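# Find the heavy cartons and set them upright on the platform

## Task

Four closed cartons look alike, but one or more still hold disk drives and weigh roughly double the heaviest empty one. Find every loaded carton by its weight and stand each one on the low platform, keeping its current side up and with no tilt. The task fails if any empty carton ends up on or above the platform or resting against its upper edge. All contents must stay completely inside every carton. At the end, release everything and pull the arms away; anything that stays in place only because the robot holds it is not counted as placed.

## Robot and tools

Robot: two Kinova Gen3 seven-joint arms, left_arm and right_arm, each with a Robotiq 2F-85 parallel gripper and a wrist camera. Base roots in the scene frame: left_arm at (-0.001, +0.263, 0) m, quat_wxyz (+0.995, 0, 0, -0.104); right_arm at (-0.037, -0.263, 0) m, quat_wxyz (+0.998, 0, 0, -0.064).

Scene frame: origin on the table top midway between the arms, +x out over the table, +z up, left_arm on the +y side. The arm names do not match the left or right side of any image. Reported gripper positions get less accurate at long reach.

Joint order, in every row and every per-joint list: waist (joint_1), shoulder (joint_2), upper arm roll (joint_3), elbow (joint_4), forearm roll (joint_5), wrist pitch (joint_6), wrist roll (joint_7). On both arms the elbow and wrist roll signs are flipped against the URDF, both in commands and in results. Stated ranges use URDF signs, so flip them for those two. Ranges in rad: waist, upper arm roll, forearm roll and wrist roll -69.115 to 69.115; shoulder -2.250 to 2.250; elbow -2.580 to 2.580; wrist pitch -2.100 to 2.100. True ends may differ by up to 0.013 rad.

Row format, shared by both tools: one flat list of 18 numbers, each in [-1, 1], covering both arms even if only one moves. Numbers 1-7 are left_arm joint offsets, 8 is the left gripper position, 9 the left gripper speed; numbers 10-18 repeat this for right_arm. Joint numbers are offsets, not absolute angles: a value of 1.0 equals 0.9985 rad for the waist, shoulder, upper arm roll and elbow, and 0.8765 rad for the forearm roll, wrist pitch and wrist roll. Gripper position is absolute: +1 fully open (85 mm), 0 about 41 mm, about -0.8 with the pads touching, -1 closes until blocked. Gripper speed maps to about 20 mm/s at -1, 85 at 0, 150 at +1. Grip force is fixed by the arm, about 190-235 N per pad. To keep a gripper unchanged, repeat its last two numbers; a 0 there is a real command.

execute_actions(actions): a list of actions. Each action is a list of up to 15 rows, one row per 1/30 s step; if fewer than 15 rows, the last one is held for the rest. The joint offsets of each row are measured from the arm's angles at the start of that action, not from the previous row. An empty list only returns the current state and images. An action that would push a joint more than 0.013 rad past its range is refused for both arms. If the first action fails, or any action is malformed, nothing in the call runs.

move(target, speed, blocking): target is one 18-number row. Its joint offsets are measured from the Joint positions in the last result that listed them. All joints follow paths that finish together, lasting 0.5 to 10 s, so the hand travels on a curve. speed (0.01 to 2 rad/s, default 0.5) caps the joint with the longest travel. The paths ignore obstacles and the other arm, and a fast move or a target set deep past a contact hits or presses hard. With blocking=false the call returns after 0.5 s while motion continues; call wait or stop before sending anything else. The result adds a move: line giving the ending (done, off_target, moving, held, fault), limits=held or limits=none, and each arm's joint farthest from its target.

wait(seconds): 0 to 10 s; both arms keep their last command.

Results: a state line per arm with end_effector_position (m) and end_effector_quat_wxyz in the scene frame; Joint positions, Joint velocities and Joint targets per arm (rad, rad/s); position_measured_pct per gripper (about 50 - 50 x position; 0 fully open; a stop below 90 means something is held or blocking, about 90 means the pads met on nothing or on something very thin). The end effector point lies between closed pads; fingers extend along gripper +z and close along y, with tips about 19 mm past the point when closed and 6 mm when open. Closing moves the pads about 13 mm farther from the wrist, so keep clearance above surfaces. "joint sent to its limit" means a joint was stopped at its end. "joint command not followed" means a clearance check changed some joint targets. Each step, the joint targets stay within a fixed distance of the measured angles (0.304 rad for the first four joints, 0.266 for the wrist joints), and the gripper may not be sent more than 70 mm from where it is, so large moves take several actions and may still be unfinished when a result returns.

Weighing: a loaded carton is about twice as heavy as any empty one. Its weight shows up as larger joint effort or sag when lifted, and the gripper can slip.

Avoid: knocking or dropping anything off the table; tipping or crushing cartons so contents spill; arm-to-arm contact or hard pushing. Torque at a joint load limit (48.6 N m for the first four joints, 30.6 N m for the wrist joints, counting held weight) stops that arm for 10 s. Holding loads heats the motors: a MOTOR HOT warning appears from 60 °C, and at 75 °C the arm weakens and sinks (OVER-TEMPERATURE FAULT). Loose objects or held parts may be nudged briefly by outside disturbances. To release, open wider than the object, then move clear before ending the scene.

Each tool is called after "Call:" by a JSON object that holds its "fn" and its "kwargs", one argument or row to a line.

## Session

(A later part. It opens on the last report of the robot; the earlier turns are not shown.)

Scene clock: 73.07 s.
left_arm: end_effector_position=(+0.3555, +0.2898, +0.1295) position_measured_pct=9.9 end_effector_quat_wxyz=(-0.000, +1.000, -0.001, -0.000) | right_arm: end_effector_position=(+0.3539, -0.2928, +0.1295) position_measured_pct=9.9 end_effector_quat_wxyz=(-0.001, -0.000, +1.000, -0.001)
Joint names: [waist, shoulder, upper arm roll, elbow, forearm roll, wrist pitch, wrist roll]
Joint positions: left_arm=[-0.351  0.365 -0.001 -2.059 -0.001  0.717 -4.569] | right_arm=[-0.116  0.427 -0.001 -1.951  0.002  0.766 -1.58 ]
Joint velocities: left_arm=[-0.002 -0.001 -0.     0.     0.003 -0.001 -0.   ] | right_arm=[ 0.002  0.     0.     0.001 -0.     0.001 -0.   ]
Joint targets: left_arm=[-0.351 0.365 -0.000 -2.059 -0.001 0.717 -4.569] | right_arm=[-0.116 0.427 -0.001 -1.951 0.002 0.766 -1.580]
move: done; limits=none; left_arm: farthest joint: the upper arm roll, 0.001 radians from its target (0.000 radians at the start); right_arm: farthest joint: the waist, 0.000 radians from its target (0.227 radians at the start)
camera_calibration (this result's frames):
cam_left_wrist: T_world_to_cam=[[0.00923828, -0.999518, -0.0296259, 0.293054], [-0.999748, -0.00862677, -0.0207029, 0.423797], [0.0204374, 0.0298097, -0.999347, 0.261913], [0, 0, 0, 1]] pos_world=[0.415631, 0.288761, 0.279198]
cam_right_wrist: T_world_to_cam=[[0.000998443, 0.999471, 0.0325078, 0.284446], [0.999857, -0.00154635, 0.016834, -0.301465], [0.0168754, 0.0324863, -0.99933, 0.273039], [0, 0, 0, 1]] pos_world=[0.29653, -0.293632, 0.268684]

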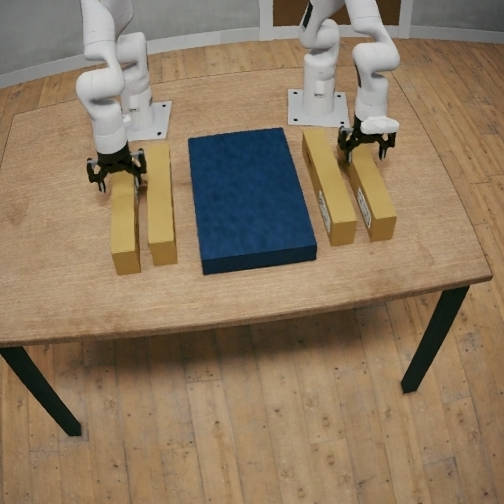

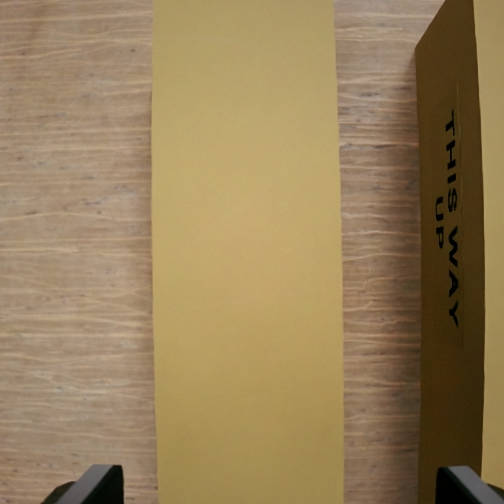

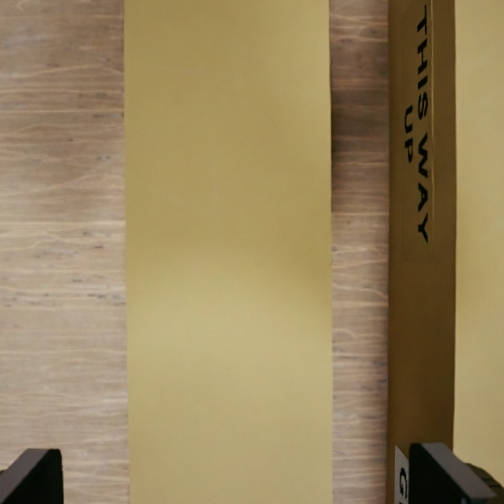

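Call:
{"fn": "move", "kwargs": {
  "target": [-0.024,0.184,0,-0.081,0,-0.301,0.02,0.8,0,0.004,0.166,0,-0.076,0,-0.278,0,0.8,0],
  "speed": 0.25
}}

Call:
{"fn": "move", "kwargs": {
  "target": [0,0,0,0,0,0,0,-1,-0.5,0,0,0,0,0,0,0,-1,-0.5]
}}

Call:
{"fn": "move", "kwargs": {
  "target": [0,-0.06,0,0.02,0,0.09,0,-1,-0.5,0,-0.055,0,0.02,0,0.085,0,-1,-0.5],
  "speed": 0.15
}}

Call:
{"fn": "execute_actions", "kwargs": {
  "actions": [
    [[0,0,0,0,0,0,0,-1,-0.5,0,0,0,0,0,0,0,-1,-0.5]],
    [[0,0,0,0,0,0,0,-1,-0.5,0,0,0,0,0,0,0,-1,-0.5]],
    [[0,0,0,0,0,0,0,-1,-0.5,0,0,0,0,0,0,0,-1,-0.5]],
    [[0,0,0,0,0,0,0,-1,-0.5,0,0,0,0,0,0,0,-1,-0.5]],
    [[0,0,0,0,0,0,0,-1,-0.5,0,0,0,0,0,0,0,-1,-0.5]],
    [[0,0,0,0,0,0,0,-1,-0.5,0,0,0,0,0,0,0,-1,-0.5]]
  ]
}}

Scene clock: 84.13 s.
left_arm: end_effector_position=(+0.3547, +0.2983, +0.0498) position_measured_pct=9.9 end_effector_quat_wxyz=(-0.000, +1.000, +0.002, -0.001) | right_arm: end_effector_position=(+0.3549, -0.2943, +0.0505) position_measured_pct=9.9 end_effector_quat_wxyz=(+0.001, +0.002, +1.000, -0.000)
Joint names: [waist, shoulder, upper arm roll, elbow, forearm roll, wrist pitch, wrist roll]
Joint positions: left_arm=[-0.374  0.549 -0.001 -2.14  -0.001  0.454 -4.551] | right_arm=[-0.112  0.592 -0.001 -2.026  0.002  0.522 -1.58 ]
Joint velocities: left_arm=[-0.     0.003  0.     0.    -0.001 -0.001  0.   ] | right_arm=[ 0.     0.     0.     0.001 -0.001 -0.001 -0.001]
Joint targets: left_arm=[-0.374 0.549 -0.001 -2.140 -0.001 0.454 -4.551] | right_arm=[-0.112 0.593 -0.001 -2.027 0.002 0.522 -1.580]
move: done; limits=none; left_arm: farthest joint: the waist, 0.001 radians from its target (0.024 radians at the start); right_arm: farthest joint: the shoulder, 0.001 radians from its target (0.166 radians at the start)
camera_calibration (this result's frames):
cam_left_wrist: T_world_to_cam=[[0.0154866, -0.999445, -0.0294929, 0.296941], [-0.999685, -0.0148941, -0.0202062, 0.423241], [0.0197557, 0.0297965, -0.999361, 0.182226], [0, 0, 0, 1]] pos_world=[0.414909, 0.29765, 0.199419]
cam_right_wrist: T_world_to_cam=[[0.00486677, 0.999443, 0.0330142, 0.287137], [0.999787, -0.00552585, 0.0199017, -0.302414], [0.0200731, 0.0329103, -0.999257, 0.193069], [0, 0, 0, 1]] pos_world=[0.297076, -0.295003, 0.189465]

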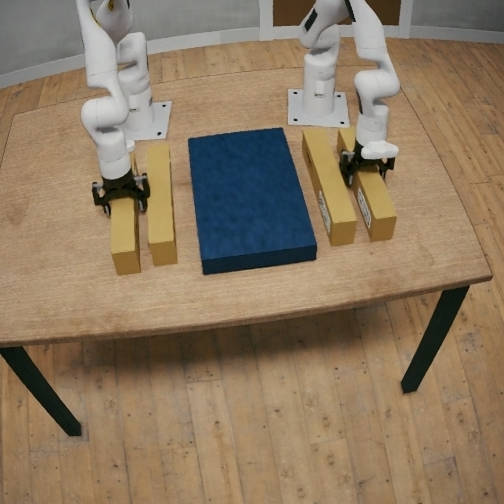

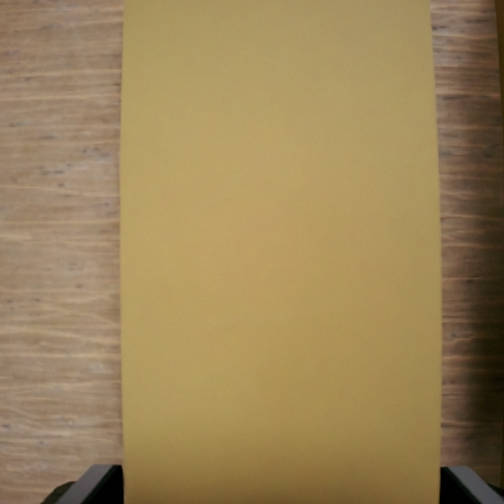

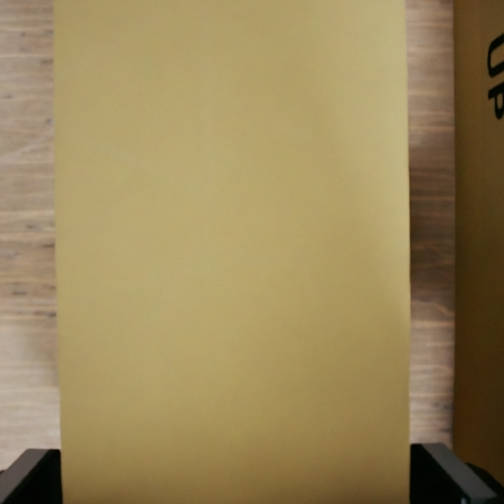

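Scene clock: 84.97 s.
left_arm: end_effector_position=(+0.3547, +0.2984, +0.0503) position_measured_pct=35.7 end_effector_quat_wxyz=(-0.000, +1.000, +0.003, -0.000) | right_arm: end_effector_position=(+0.3549, -0.2941, +0.0510) position_measured_pct=36.1 end_effector_quat_wxyz=(+0.001, +0.002, +1.000, -0.000)
Joint names: [waist, shoulder, upper arm roll, elbow, forearm roll, wrist pitch, wrist roll]
Joint positions: left_arm=[-0.375  0.547 -0.001 -2.14  -0.     0.454 -4.552] | right_arm=[-0.112  0.59  -0.001 -2.026  0.002  0.523 -1.58 ]
Joint velocities: left_arm=[ 0.     0.002 -0.     0.001 -0.    -0.    -0.   ] | right_arm=[-0.    -0.     0.    -0.     0.001 -0.001  0.   ]
Joint targets: left_arm=[-0.374 0.549 -0.001 -2.140 -0.001 0.454 -4.551] | right_arm=[-0.112 0.592 -0.001 -2.026 0.002 0.522 -1.580]
move: done; limits=none; left_arm: farthest joint: the shoulder, 0.002 radians from its target (0.000 radians at the start); right_arm: farthest joint: the shoulder, 0.002 radians from its target (0.000 radians at the start)
camera_calibration (this result's frames):
cam_left_wrist: T_world_to_cam=[[0.0167671, -0.999422, -0.029582, 0.296635], [-0.999653, -0.0161545, -0.0208285, 0.423684], [0.0203386, 0.029921, -0.999345, 0.182538], [0, 0, 0, 1]] pos_world=[0.414851, 0.297846, 0.200018]
cam_right_wrist: T_world_to_cam=[[0.00444551, 0.999441, 0.033145, 0.28709], [0.999777, -0.00512691, 0.0205016, -0.302386], [0.02066, 0.0330464, -0.99924, 0.19345], [0, 0, 0, 1]] pos_world=[0.297046, -0.294872, 0.189987]

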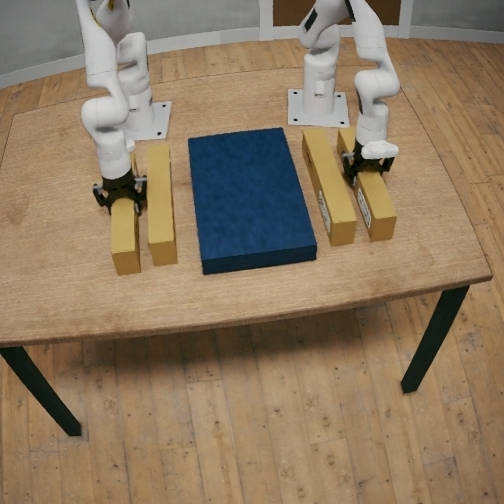

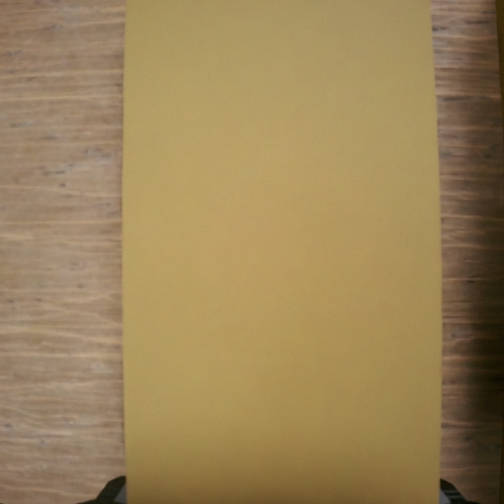

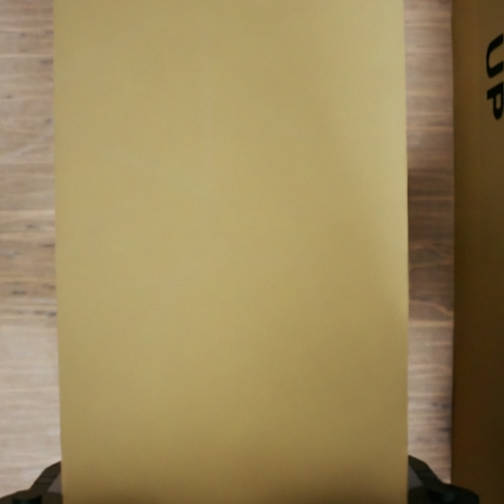

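Scene clock: 85.83 s.
left_arm: end_effector_position=(+0.3510, +0.2978, +0.0708) position_measured_pct=35.7 end_effector_quat_wxyz=(+0.001, +1.000, +0.003, -0.006) | right_arm: end_effector_position=(+0.3531, -0.2941, +0.0735) position_measured_pct=36.1 end_effector_quat_wxyz=(-0.003, +0.002, +1.000, -0.000)
Joint names: [waist, shoulder, upper arm roll, elbow, forearm roll, wrist pitch, wrist roll]
Joint positions: left_arm=[-0.375  0.496 -0.001 -2.124 -0.     0.533 -4.552] | right_arm=[-0.112  0.541 -0.001 -2.009  0.002  0.598 -1.58 ]
Joint velocities: left_arm=[-0.001 -0.003  0.     0.001 -0.     0.001 -0.   ] | right_arm=[-0.    -0.002  0.    -0.001 -0.     0.002 -0.   ]
Joint targets: left_arm=[-0.375 0.487 -0.001 -2.120 -0.000 0.533 -4.552] | right_arm=[-0.112 0.535 -0.001 -2.006 0.002 0.598 -1.580]
move: done; limits=none; left_arm: farthest joint: the shoulder, 0.009 radians from its target (0.060 radians at the start); right_arm: farthest joint: the shoulder, 0.006 radians from its target (0.055 radians at the start)
camera_calibration (this result's frames):
cam_left_wrist: T_world_to_cam=[[0.0166141, -0.999473, -0.0278746, 0.296703], [-0.999825, -0.0163664, -0.00908956, 0.419731], [0.00862857, 0.0280207, -0.99957, 0.207791], [0, 0, 0, 1]] pos_world=[0.412935, 0.297594, 0.219787]
cam_right_wrist: T_world_to_cam=[[0.00466972, 0.999443, 0.0330583, 0.286279], [0.999894, -0.00512258, 0.0136276, -0.300591], [0.0137893, 0.0329911, -0.999361, 0.218349], [0, 0, 0, 1]] pos_world=[0.296211, -0.294862, 0.212842]

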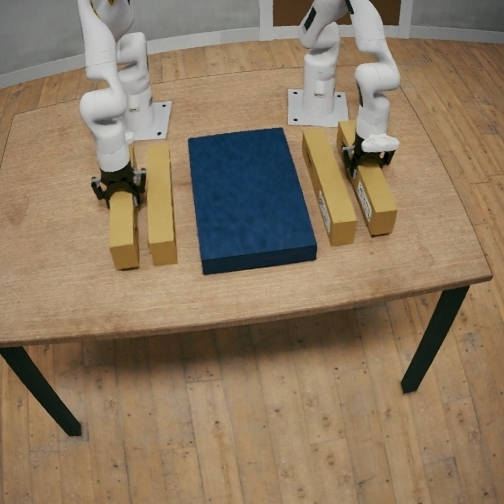

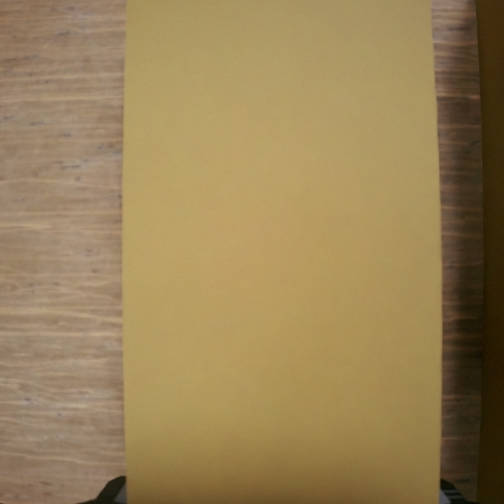

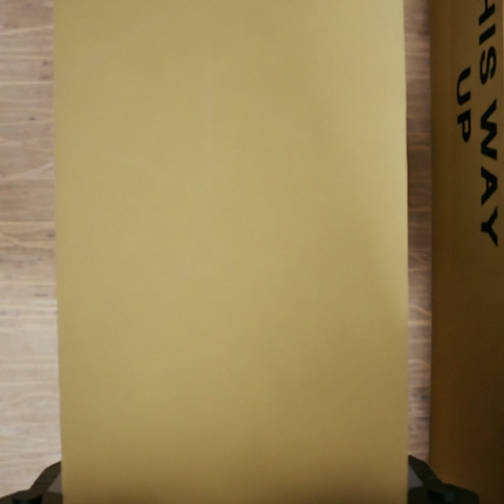

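Scene clock: 88.83 s.
left_arm: end_effector_position=(+0.3374, +0.2959, +0.0569) position_measured_pct=35.7 end_effector_quat_wxyz=(+0.004, +1.000, +0.003, -0.026) | right_arm: end_effector_position=(+0.3404, -0.2937, +0.0604) position_measured_pct=36.1 end_effector_quat_wxyz=(-0.022, +0.001, +1.000, +0.000)
Joint names: [waist, shoulder, upper arm roll, elbow, forearm roll, wrist pitch, wrist roll]
Joint positions: left_arm=[-0.375  0.53  -0.002 -2.14  -0.     0.524 -4.552] | right_arm=[-0.112  0.57  -0.002 -2.02   0.002  0.596 -1.58 ]
Joint velocities: left_arm=[-0.    -0.001 -0.     0.    -0.001 -0.     0.   ] | right_arm=[-0.     0.    -0.     0.001  0.001  0.    -0.001]
Joint targets: left_arm=[-0.375 0.530 -0.002 -2.139 -0.000 0.526 -4.552] | right_arm=[-0.112 0.565 -0.002 -2.018 0.002 0.597 -1.580]
camera_calibration (this result's frames):
cam_left_wrist: T_world_to_cam=[[0.0162432, -0.99962, -0.022259, 0.294421], [-0.999382, -0.0169252, 0.0308023, 0.403708], [-0.0311673, 0.021745, -0.999278, 0.209313], [0, 0, 0, 1]] pos_world=[0.4052, 0.296591, 0.20328]
cam_right_wrist: T_world_to_cam=[[0.00556977, 0.999415, 0.0337536, 0.285991], [0.999652, -0.00469385, -0.0259742, -0.285111], [-0.0258006, 0.0338865, -0.999093, 0.219158], [0, 0, 0, 1]] pos_world=[0.289073, -0.294588, 0.201901]

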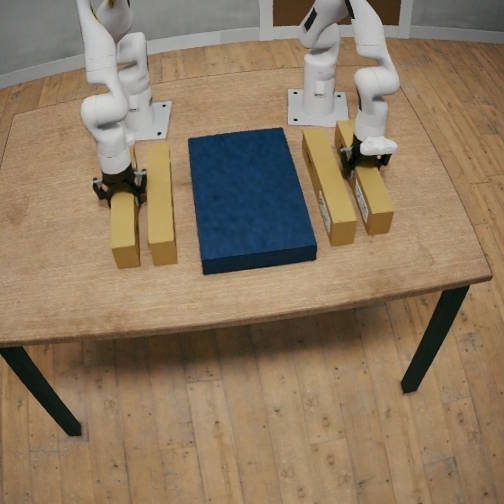

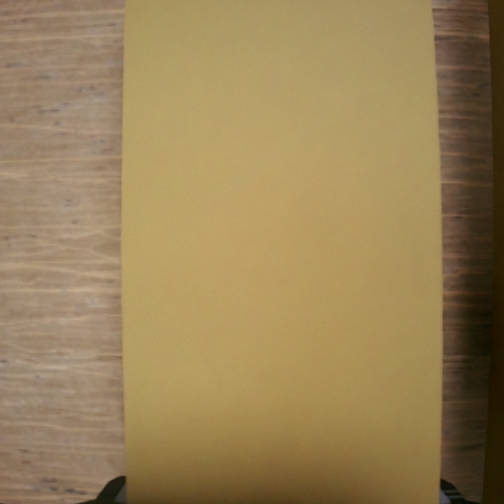

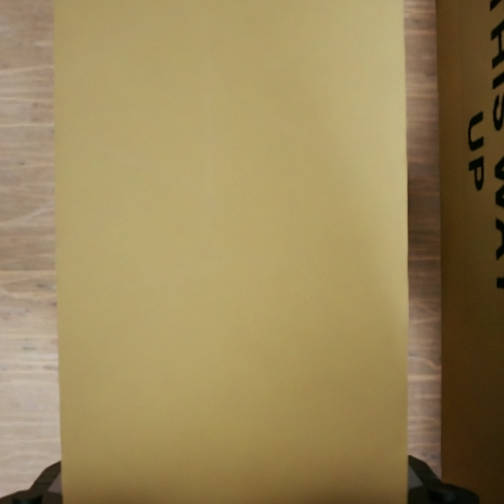

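Call:
{"fn": "move", "kwargs": {
  "target": [0,-0.266,0,0.162,0,0.413,0,-1,-0.5,0,0.016,0,-0.004,0,-0.083,0,-1,-0.5],
  "speed": 0.3
}}

Call:
{"fn": "move", "kwargs": {
  "target": [0.652,0.098,0,0.171,0,0.066,-0.734,-1,-0.5,0,0,0,0,0,0,0,0.8,0],
  "speed": 0.4
}}

Call:
{"fn": "move", "kwargs": {
  "target": [0,0.116,0,-0.095,0,-0.258,0,-1,-0.5,0,-0.164,0,0.076,0,0.278,0,0.8,0],
  "speed": 0.15
}}

Scene clock: 101.10 s.
left_arm: end_effector_position=(+0.3538, +0.2986, +0.1791) position_measured_pct=35.7 end_effector_quat_wxyz=(-0.000, +1.000, +0.004, -0.001) | right_arm: end_effector_position=(+0.3549, -0.2938, +0.0512) position_measured_pct=36.1 end_effector_quat_wxyz=(+0.001, +0.001, +1.000, -0.000)
Joint names: [waist, shoulder, upper arm roll, elbow, forearm roll, wrist pitch, wrist roll]
Joint positions: left_arm=[-0.375  0.274 -0.002 -1.985 -0.     0.886 -4.552] | right_arm=[-0.112  0.59  -0.002 -2.026  0.002  0.524 -1.58 ]
Joint velocities: left_arm=[ 0.    -0.004  0.     0.001  0.001  0.001  0.001] | right_arm=[ 0.    -0.     0.001 -0.    -0.001 -0.001  0.   ]
Joint targets: left_arm=[-0.375 0.264 -0.002 -1.978 -0.000 0.886 -4.552] | right_arm=[-0.112 0.586 -0.002 -2.024 0.002 0.524 -1.580]
move: done; limits=none; left_arm: farthest joint: the shoulder, 0.009 radians from its target (0.266 radians at the start); right_arm: farthest joint: the shoulder, 0.004 radians from its target (0.016 radians at the start)
camera_calibration (this result's frames):
cam_left_wrist: T_world_to_cam=[[0.0178252, -0.999407, -0.0294498, 0.300282], [-0.999679, -0.0172841, -0.0185299, 0.425402], [0.0180099, 0.0297707, -0.999394, 0.312112], [0, 0, 0, 1]] pos_world=[0.414292, 0.298165, 0.328649]
cam_right_wrist: T_world_to_cam=[[0.00394276, 0.99943, 0.0335165, 0.286939], [0.999782, -0.00462728, 0.0203701, -0.302233], [0.0205136, 0.0334289, -0.999231, 0.193792], [0, 0, 0, 1]] pos_world=[0.29706, -0.294652, 0.190182]

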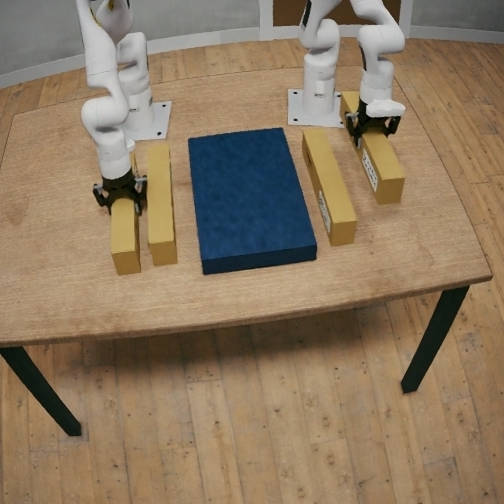

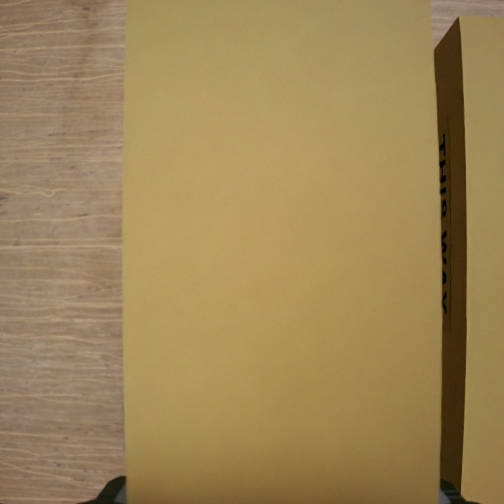

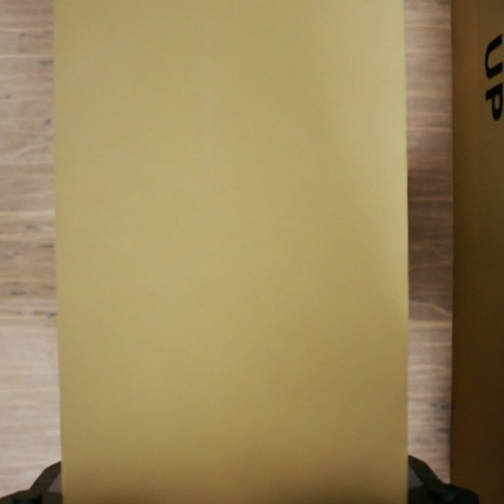

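Scene clock: 103.27 s.
left_arm: end_effector_position=(+0.3497, +0.0518, +0.1784) position_measured_pct=35.7 end_effector_quat_wxyz=(-0.001, +1.000, -0.000, -0.002) | right_arm: end_effector_position=(+0.3549, -0.2938, +0.0512) position_measured_pct=9.9 end_effector_quat_wxyz=(+0.001, +0.001, +1.000, -0.000)
Joint names: [waist, shoulder, upper arm roll, elbow, forearm roll, wrist pitch, wrist roll]
Joint positions: left_arm=[ 0.276  0.382 -0.002 -1.821 -0.     0.944 -5.195] | right_arm=[-0.112  0.59  -0.002 -2.026  0.002  0.524 -1.58 ]
Joint velocities: left_arm=[ 0.003 -0.001  0.001 -0.001  0.001  0.    -0.   ] | right_arm=[ 0.    -0.    -0.     0.001 -0.     0.001  0.   ]
Joint targets: left_arm=[0.277 0.372 -0.002 -1.814 -0.000 0.944 -5.195] | right_arm=[-0.112 0.590 -0.002 -2.026 0.002 0.524 -1.580]
move: done; limits=none; left_arm: farthest joint: the shoulder, 0.010 radians from its target (0.098 radians at the start); right_arm: farthest joint: the waist, 0.000 radians from its target (0.000 radians at the start)
camera_calibration (this result's frames):
cam_left_wrist: T_world_to_cam=[[0.0105326, -0.999431, -0.0320447, 0.0566425], [-0.999791, -0.00996477, -0.017828, 0.416593], [0.0174985, 0.0322258, -0.999327, 0.318829], [0, 0, 0, 1]] pos_world=[0.41033, 0.0504869, 0.327857]
cam_right_wrist: T_world_to_cam=[[0.0039427, 0.99943, 0.0335164, 0.286939], [0.999782, -0.00462732, 0.0203734, -0.302235], [0.0205169, 0.0334287, -0.99923, 0.193791], [0, 0, 0, 1]] pos_world=[0.297061, -0.294653, 0.190182]

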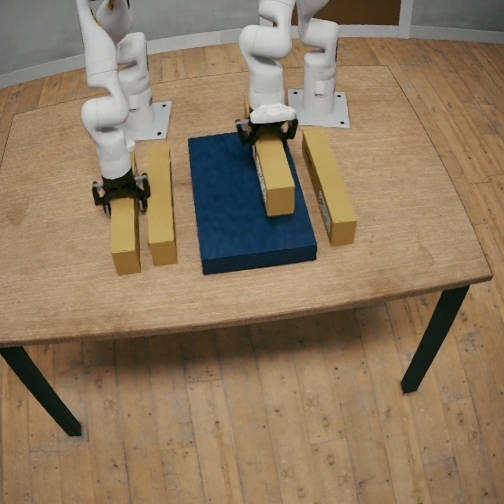

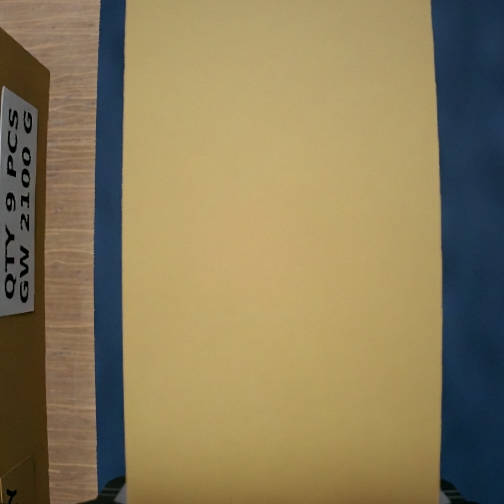

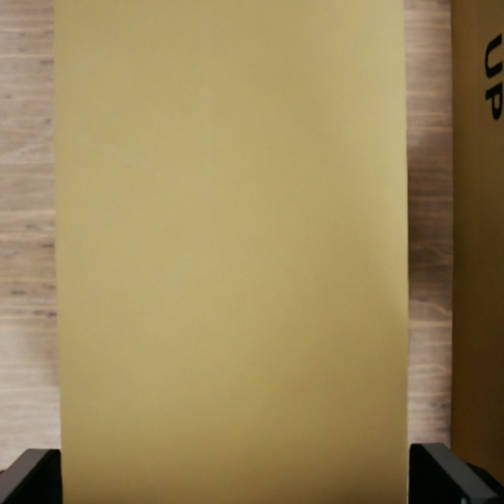

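Scene clock: 105.23 s.
left_arm: end_effector_position=(+0.3501, +0.0519, +0.1104) position_measured_pct=35.7 end_effector_quat_wxyz=(+0.000, +1.000, -0.000, +0.002) | right_arm: end_effector_position=(+0.3535, -0.2940, +0.1298) position_measured_pct=9.9 end_effector_quat_wxyz=(-0.001, +0.002, +1.000, -0.000)
Joint names: [waist, shoulder, upper arm roll, elbow, forearm roll, wrist pitch, wrist roll]
Joint positions: left_arm=[ 0.276  0.491 -0.002 -1.92  -0.     0.727 -5.194] | right_arm=[-0.112  0.426 -0.002 -1.95   0.002  0.768 -1.58 ]
Joint velocities: left_arm=[-0.     0.     0.     0.001 -0.    -0.001 -0.   ] | right_arm=[ 0.    -0.003 -0.    -0.001 -0.001 -0.001 -0.002]
Joint targets: left_arm=[0.276 0.497 -0.002 -1.916 -0.000 0.717 -5.195] | right_arm=[-0.112 0.426 -0.002 -1.950 0.002 0.768 -1.580]
move: done; limits=none; left_arm: farthest joint: the wrist pitch, 0.010 radians from its target (0.226 radians at the start); right_arm: farthest joint: the waist, 0.000 radians from its target (0.000 radians at the start)
camera_calibration (this result's frames):
cam_left_wrist: T_world_to_cam=[[0.0105796, -0.999531, -0.0287448, 0.0542302], [-0.999647, -0.00987173, -0.0246571, 0.416458], [0.0243617, 0.0289955, -0.999283, 0.248611], [0, 0, 0, 1]] pos_world=[0.409681, 0.0511073, 0.26026]
cam_right_wrist: T_world_to_cam=[[0.00429537, 0.999452, 0.032832, 0.284472], [0.999859, -0.00482593, 0.0160978, -0.301987], [0.0162474, 0.0327583, -0.999331, 0.273671], [0, 0, 0, 1]] pos_world=[0.296276, -0.294738, 0.269009]

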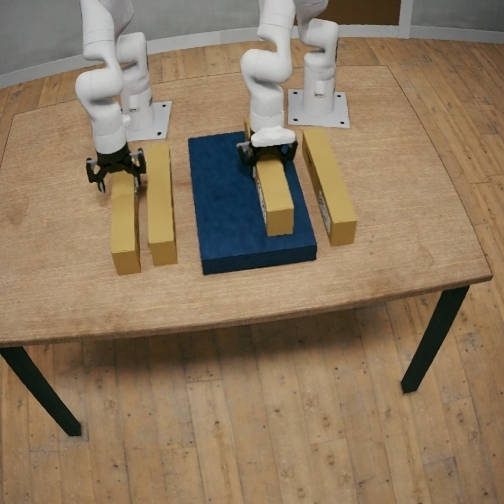

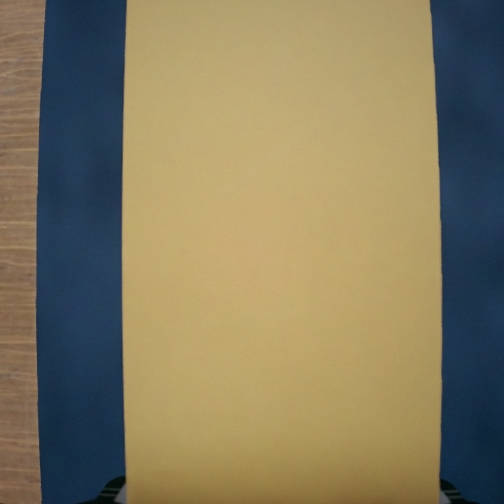

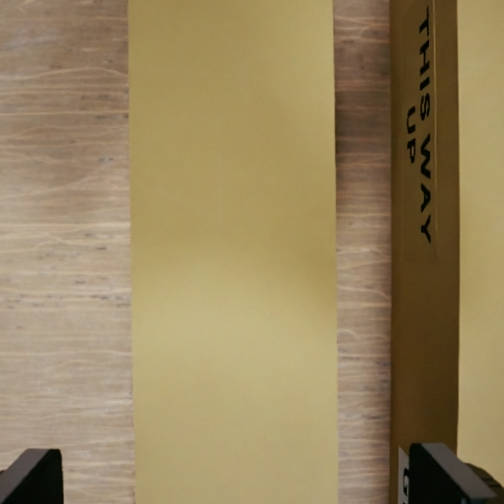

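Landed.

Call:
{"fn": "move", "kwargs": {
  "target": [0,0,0,0,0,0,0,0.8,0,0,0,0,0,0,0,0,0.8,0]
}}

Call:
{"fn": "move", "kwargs": {
  "target": [0,-0.17,0,0.16,0,0.376,0,0.8,0,0,0,0,0,0,0,0,0.8,0]
}}

Call:
{"fn": "finished_scene", "kwargs": {
  "scene": 1
}}

Scene clock: 110.57 s.
left_arm: end_effector_position=(+0.3501, +0.0519, +0.1104) position_measured_pct=9.9 end_effector_quat_wxyz=(+0.000, +1.000, -0.000, +0.002) | right_arm: end_effector_position=(+0.3535, -0.2940, +0.1298) position_measured_pct=9.9 end_effector_quat_wxyz=(-0.001, +0.002, +1.000, -0.000)
Joint names: [waist, shoulder, upper arm roll, elbow, forearm roll, wrist pitch, wrist roll]
Joint positions: left_arm=[ 0.276  0.491 -0.002 -1.92  -0.     0.727 -5.194] | right_arm=[-0.112  0.426 -0.002 -1.95   0.002  0.768 -1.58 ]
Joint velocities: left_arm=[-0.    -0.    -0.    -0.001 -0.001 -0.     0.   ] | right_arm=[ 0.001  0.001 -0.    -0.001 -0.002  0.001  0.001]
Joint targets: left_arm=[0.276 0.491 -0.002 -1.920 -0.000 0.727 -5.194] | right_arm=[-0.112 0.426 -0.002 -1.950 0.002 0.768 -1.580]
move: done; limits=none; left_arm: farthest joint: the waist, 0.000 radians from its target (0.000 radians at the start); right_arm: farthest joint: the waist, 0.000 radians from its target (0.000 radians at the start)
camera_calibration (this result's frames):
cam_left_wrist: T_world_to_cam=[[0.0105816, -0.999531, -0.0287402, 0.0542284], [-0.999647, -0.00987364, -0.0246651, 0.416462], [0.0243698, 0.028991, -0.999283, 0.248611], [0, 0, 0, 1]] pos_world=[0.409682, 0.0511074, 0.260263]
cam_right_wrist: T_world_to_cam=[[0.00429503, 0.999452, 0.0328319, 0.284472], [0.999859, -0.00482576, 0.0161029, -0.301989], [0.0162525, 0.0327581, -0.999331, 0.27367], [0, 0, 0, 1]] pos_world=[0.296277, -0.294738, 0.26901]

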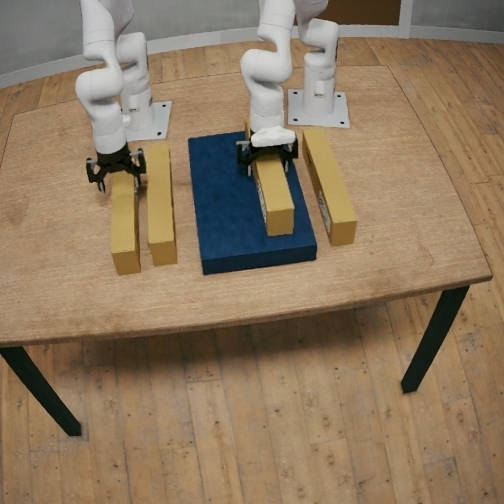

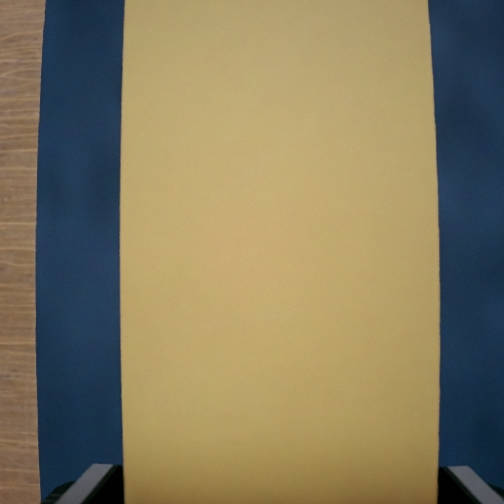

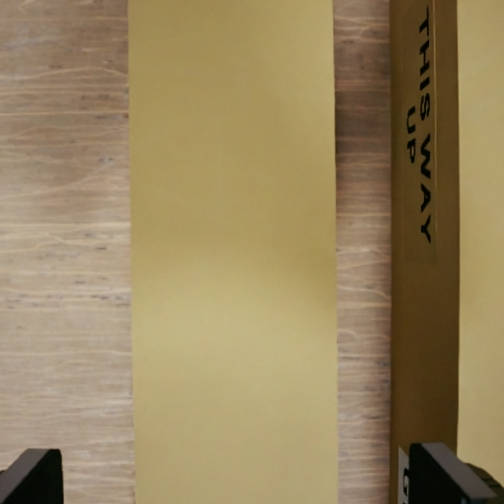

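Scene clock: 111.70 s.
left_arm: end_effector_position=(+0.3491, +0.0524, +0.2189) position_measured_pct=9.9 end_effector_quat_wxyz=(+0.000, +1.000, -0.000, +0.002) | right_arm: end_effector_position=(+0.3535, -0.2940, +0.1298) position_measured_pct=9.9 end_effector_quat_wxyz=(-0.001, +0.002, +1.000, -0.000)
Joint names: [waist, shoulder, upper arm roll, elbow, forearm roll, wrist pitch, wrist roll]
Joint positions: left_arm=[ 0.276  0.322 -0.002 -1.76  -0.     1.057 -5.194] | right_arm=[-0.112  0.426 -0.002 -1.95   0.002  0.768 -1.58 ]
Joint velocities: left_arm=[-0.    -0.003 -0.     0.001  0.     0.001 -0.   ] | right_arm=[-0.    -0.     0.     0.    -0.001 -0.002 -0.001]
Joint targets: left_arm=[0.276 0.322 -0.002 -1.760 -0.000 1.057 -5.194] | right_arm=[-0.112 0.426 -0.002 -1.950 0.002 0.768 -1.580]
move: done; limits=none; left_arm: farthest joint: the shoulder, 0.001 radians from its target (0.170 radians at the start); right_arm: farthest joint: the waist, 0.000 radians from its target (0.000 radians at the start)
camera_calibration (this result's frames):
cam_left_wrist: T_world_to_cam=[[0.0108237, -0.99953, -0.0286946, 0.0577277], [-0.999655, -0.0101289, -0.0242512, 0.418087], [0.0239491, 0.0289472, -0.999294, 0.357264], [0, 0, 0, 1]] pos_world=[0.408762, 0.0515935, 0.368808]
cam_right_wrist: T_world_to_cam=[[0.00429483, 0.999452, 0.0328318, 0.284472], [0.999859, -0.00482564, 0.0161056, -0.301991], [0.0162552, 0.032758, -0.999331, 0.273669], [0, 0, 0, 1]] pos_world=[0.296278, -0.294738, 0.26901]

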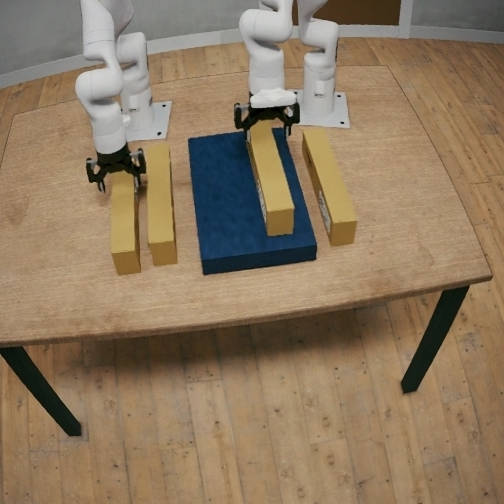

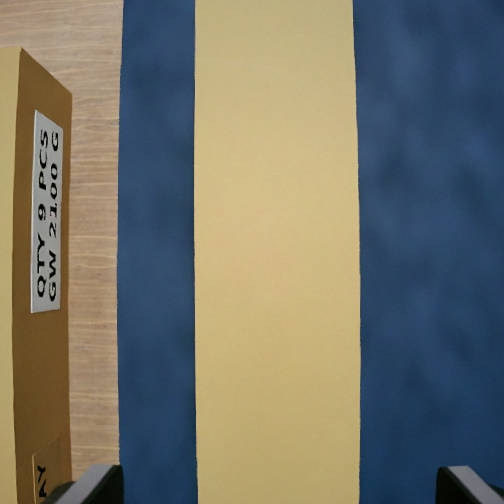

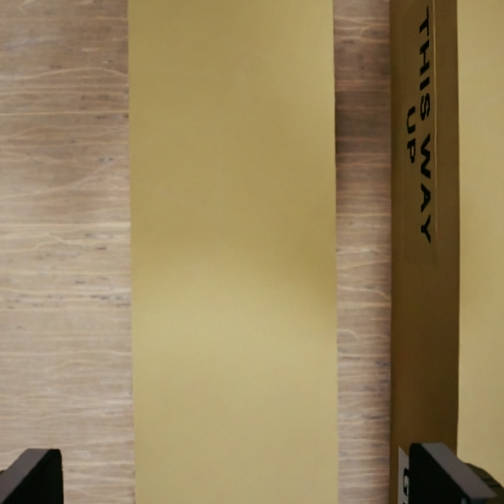

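The scene is finished: the task was done.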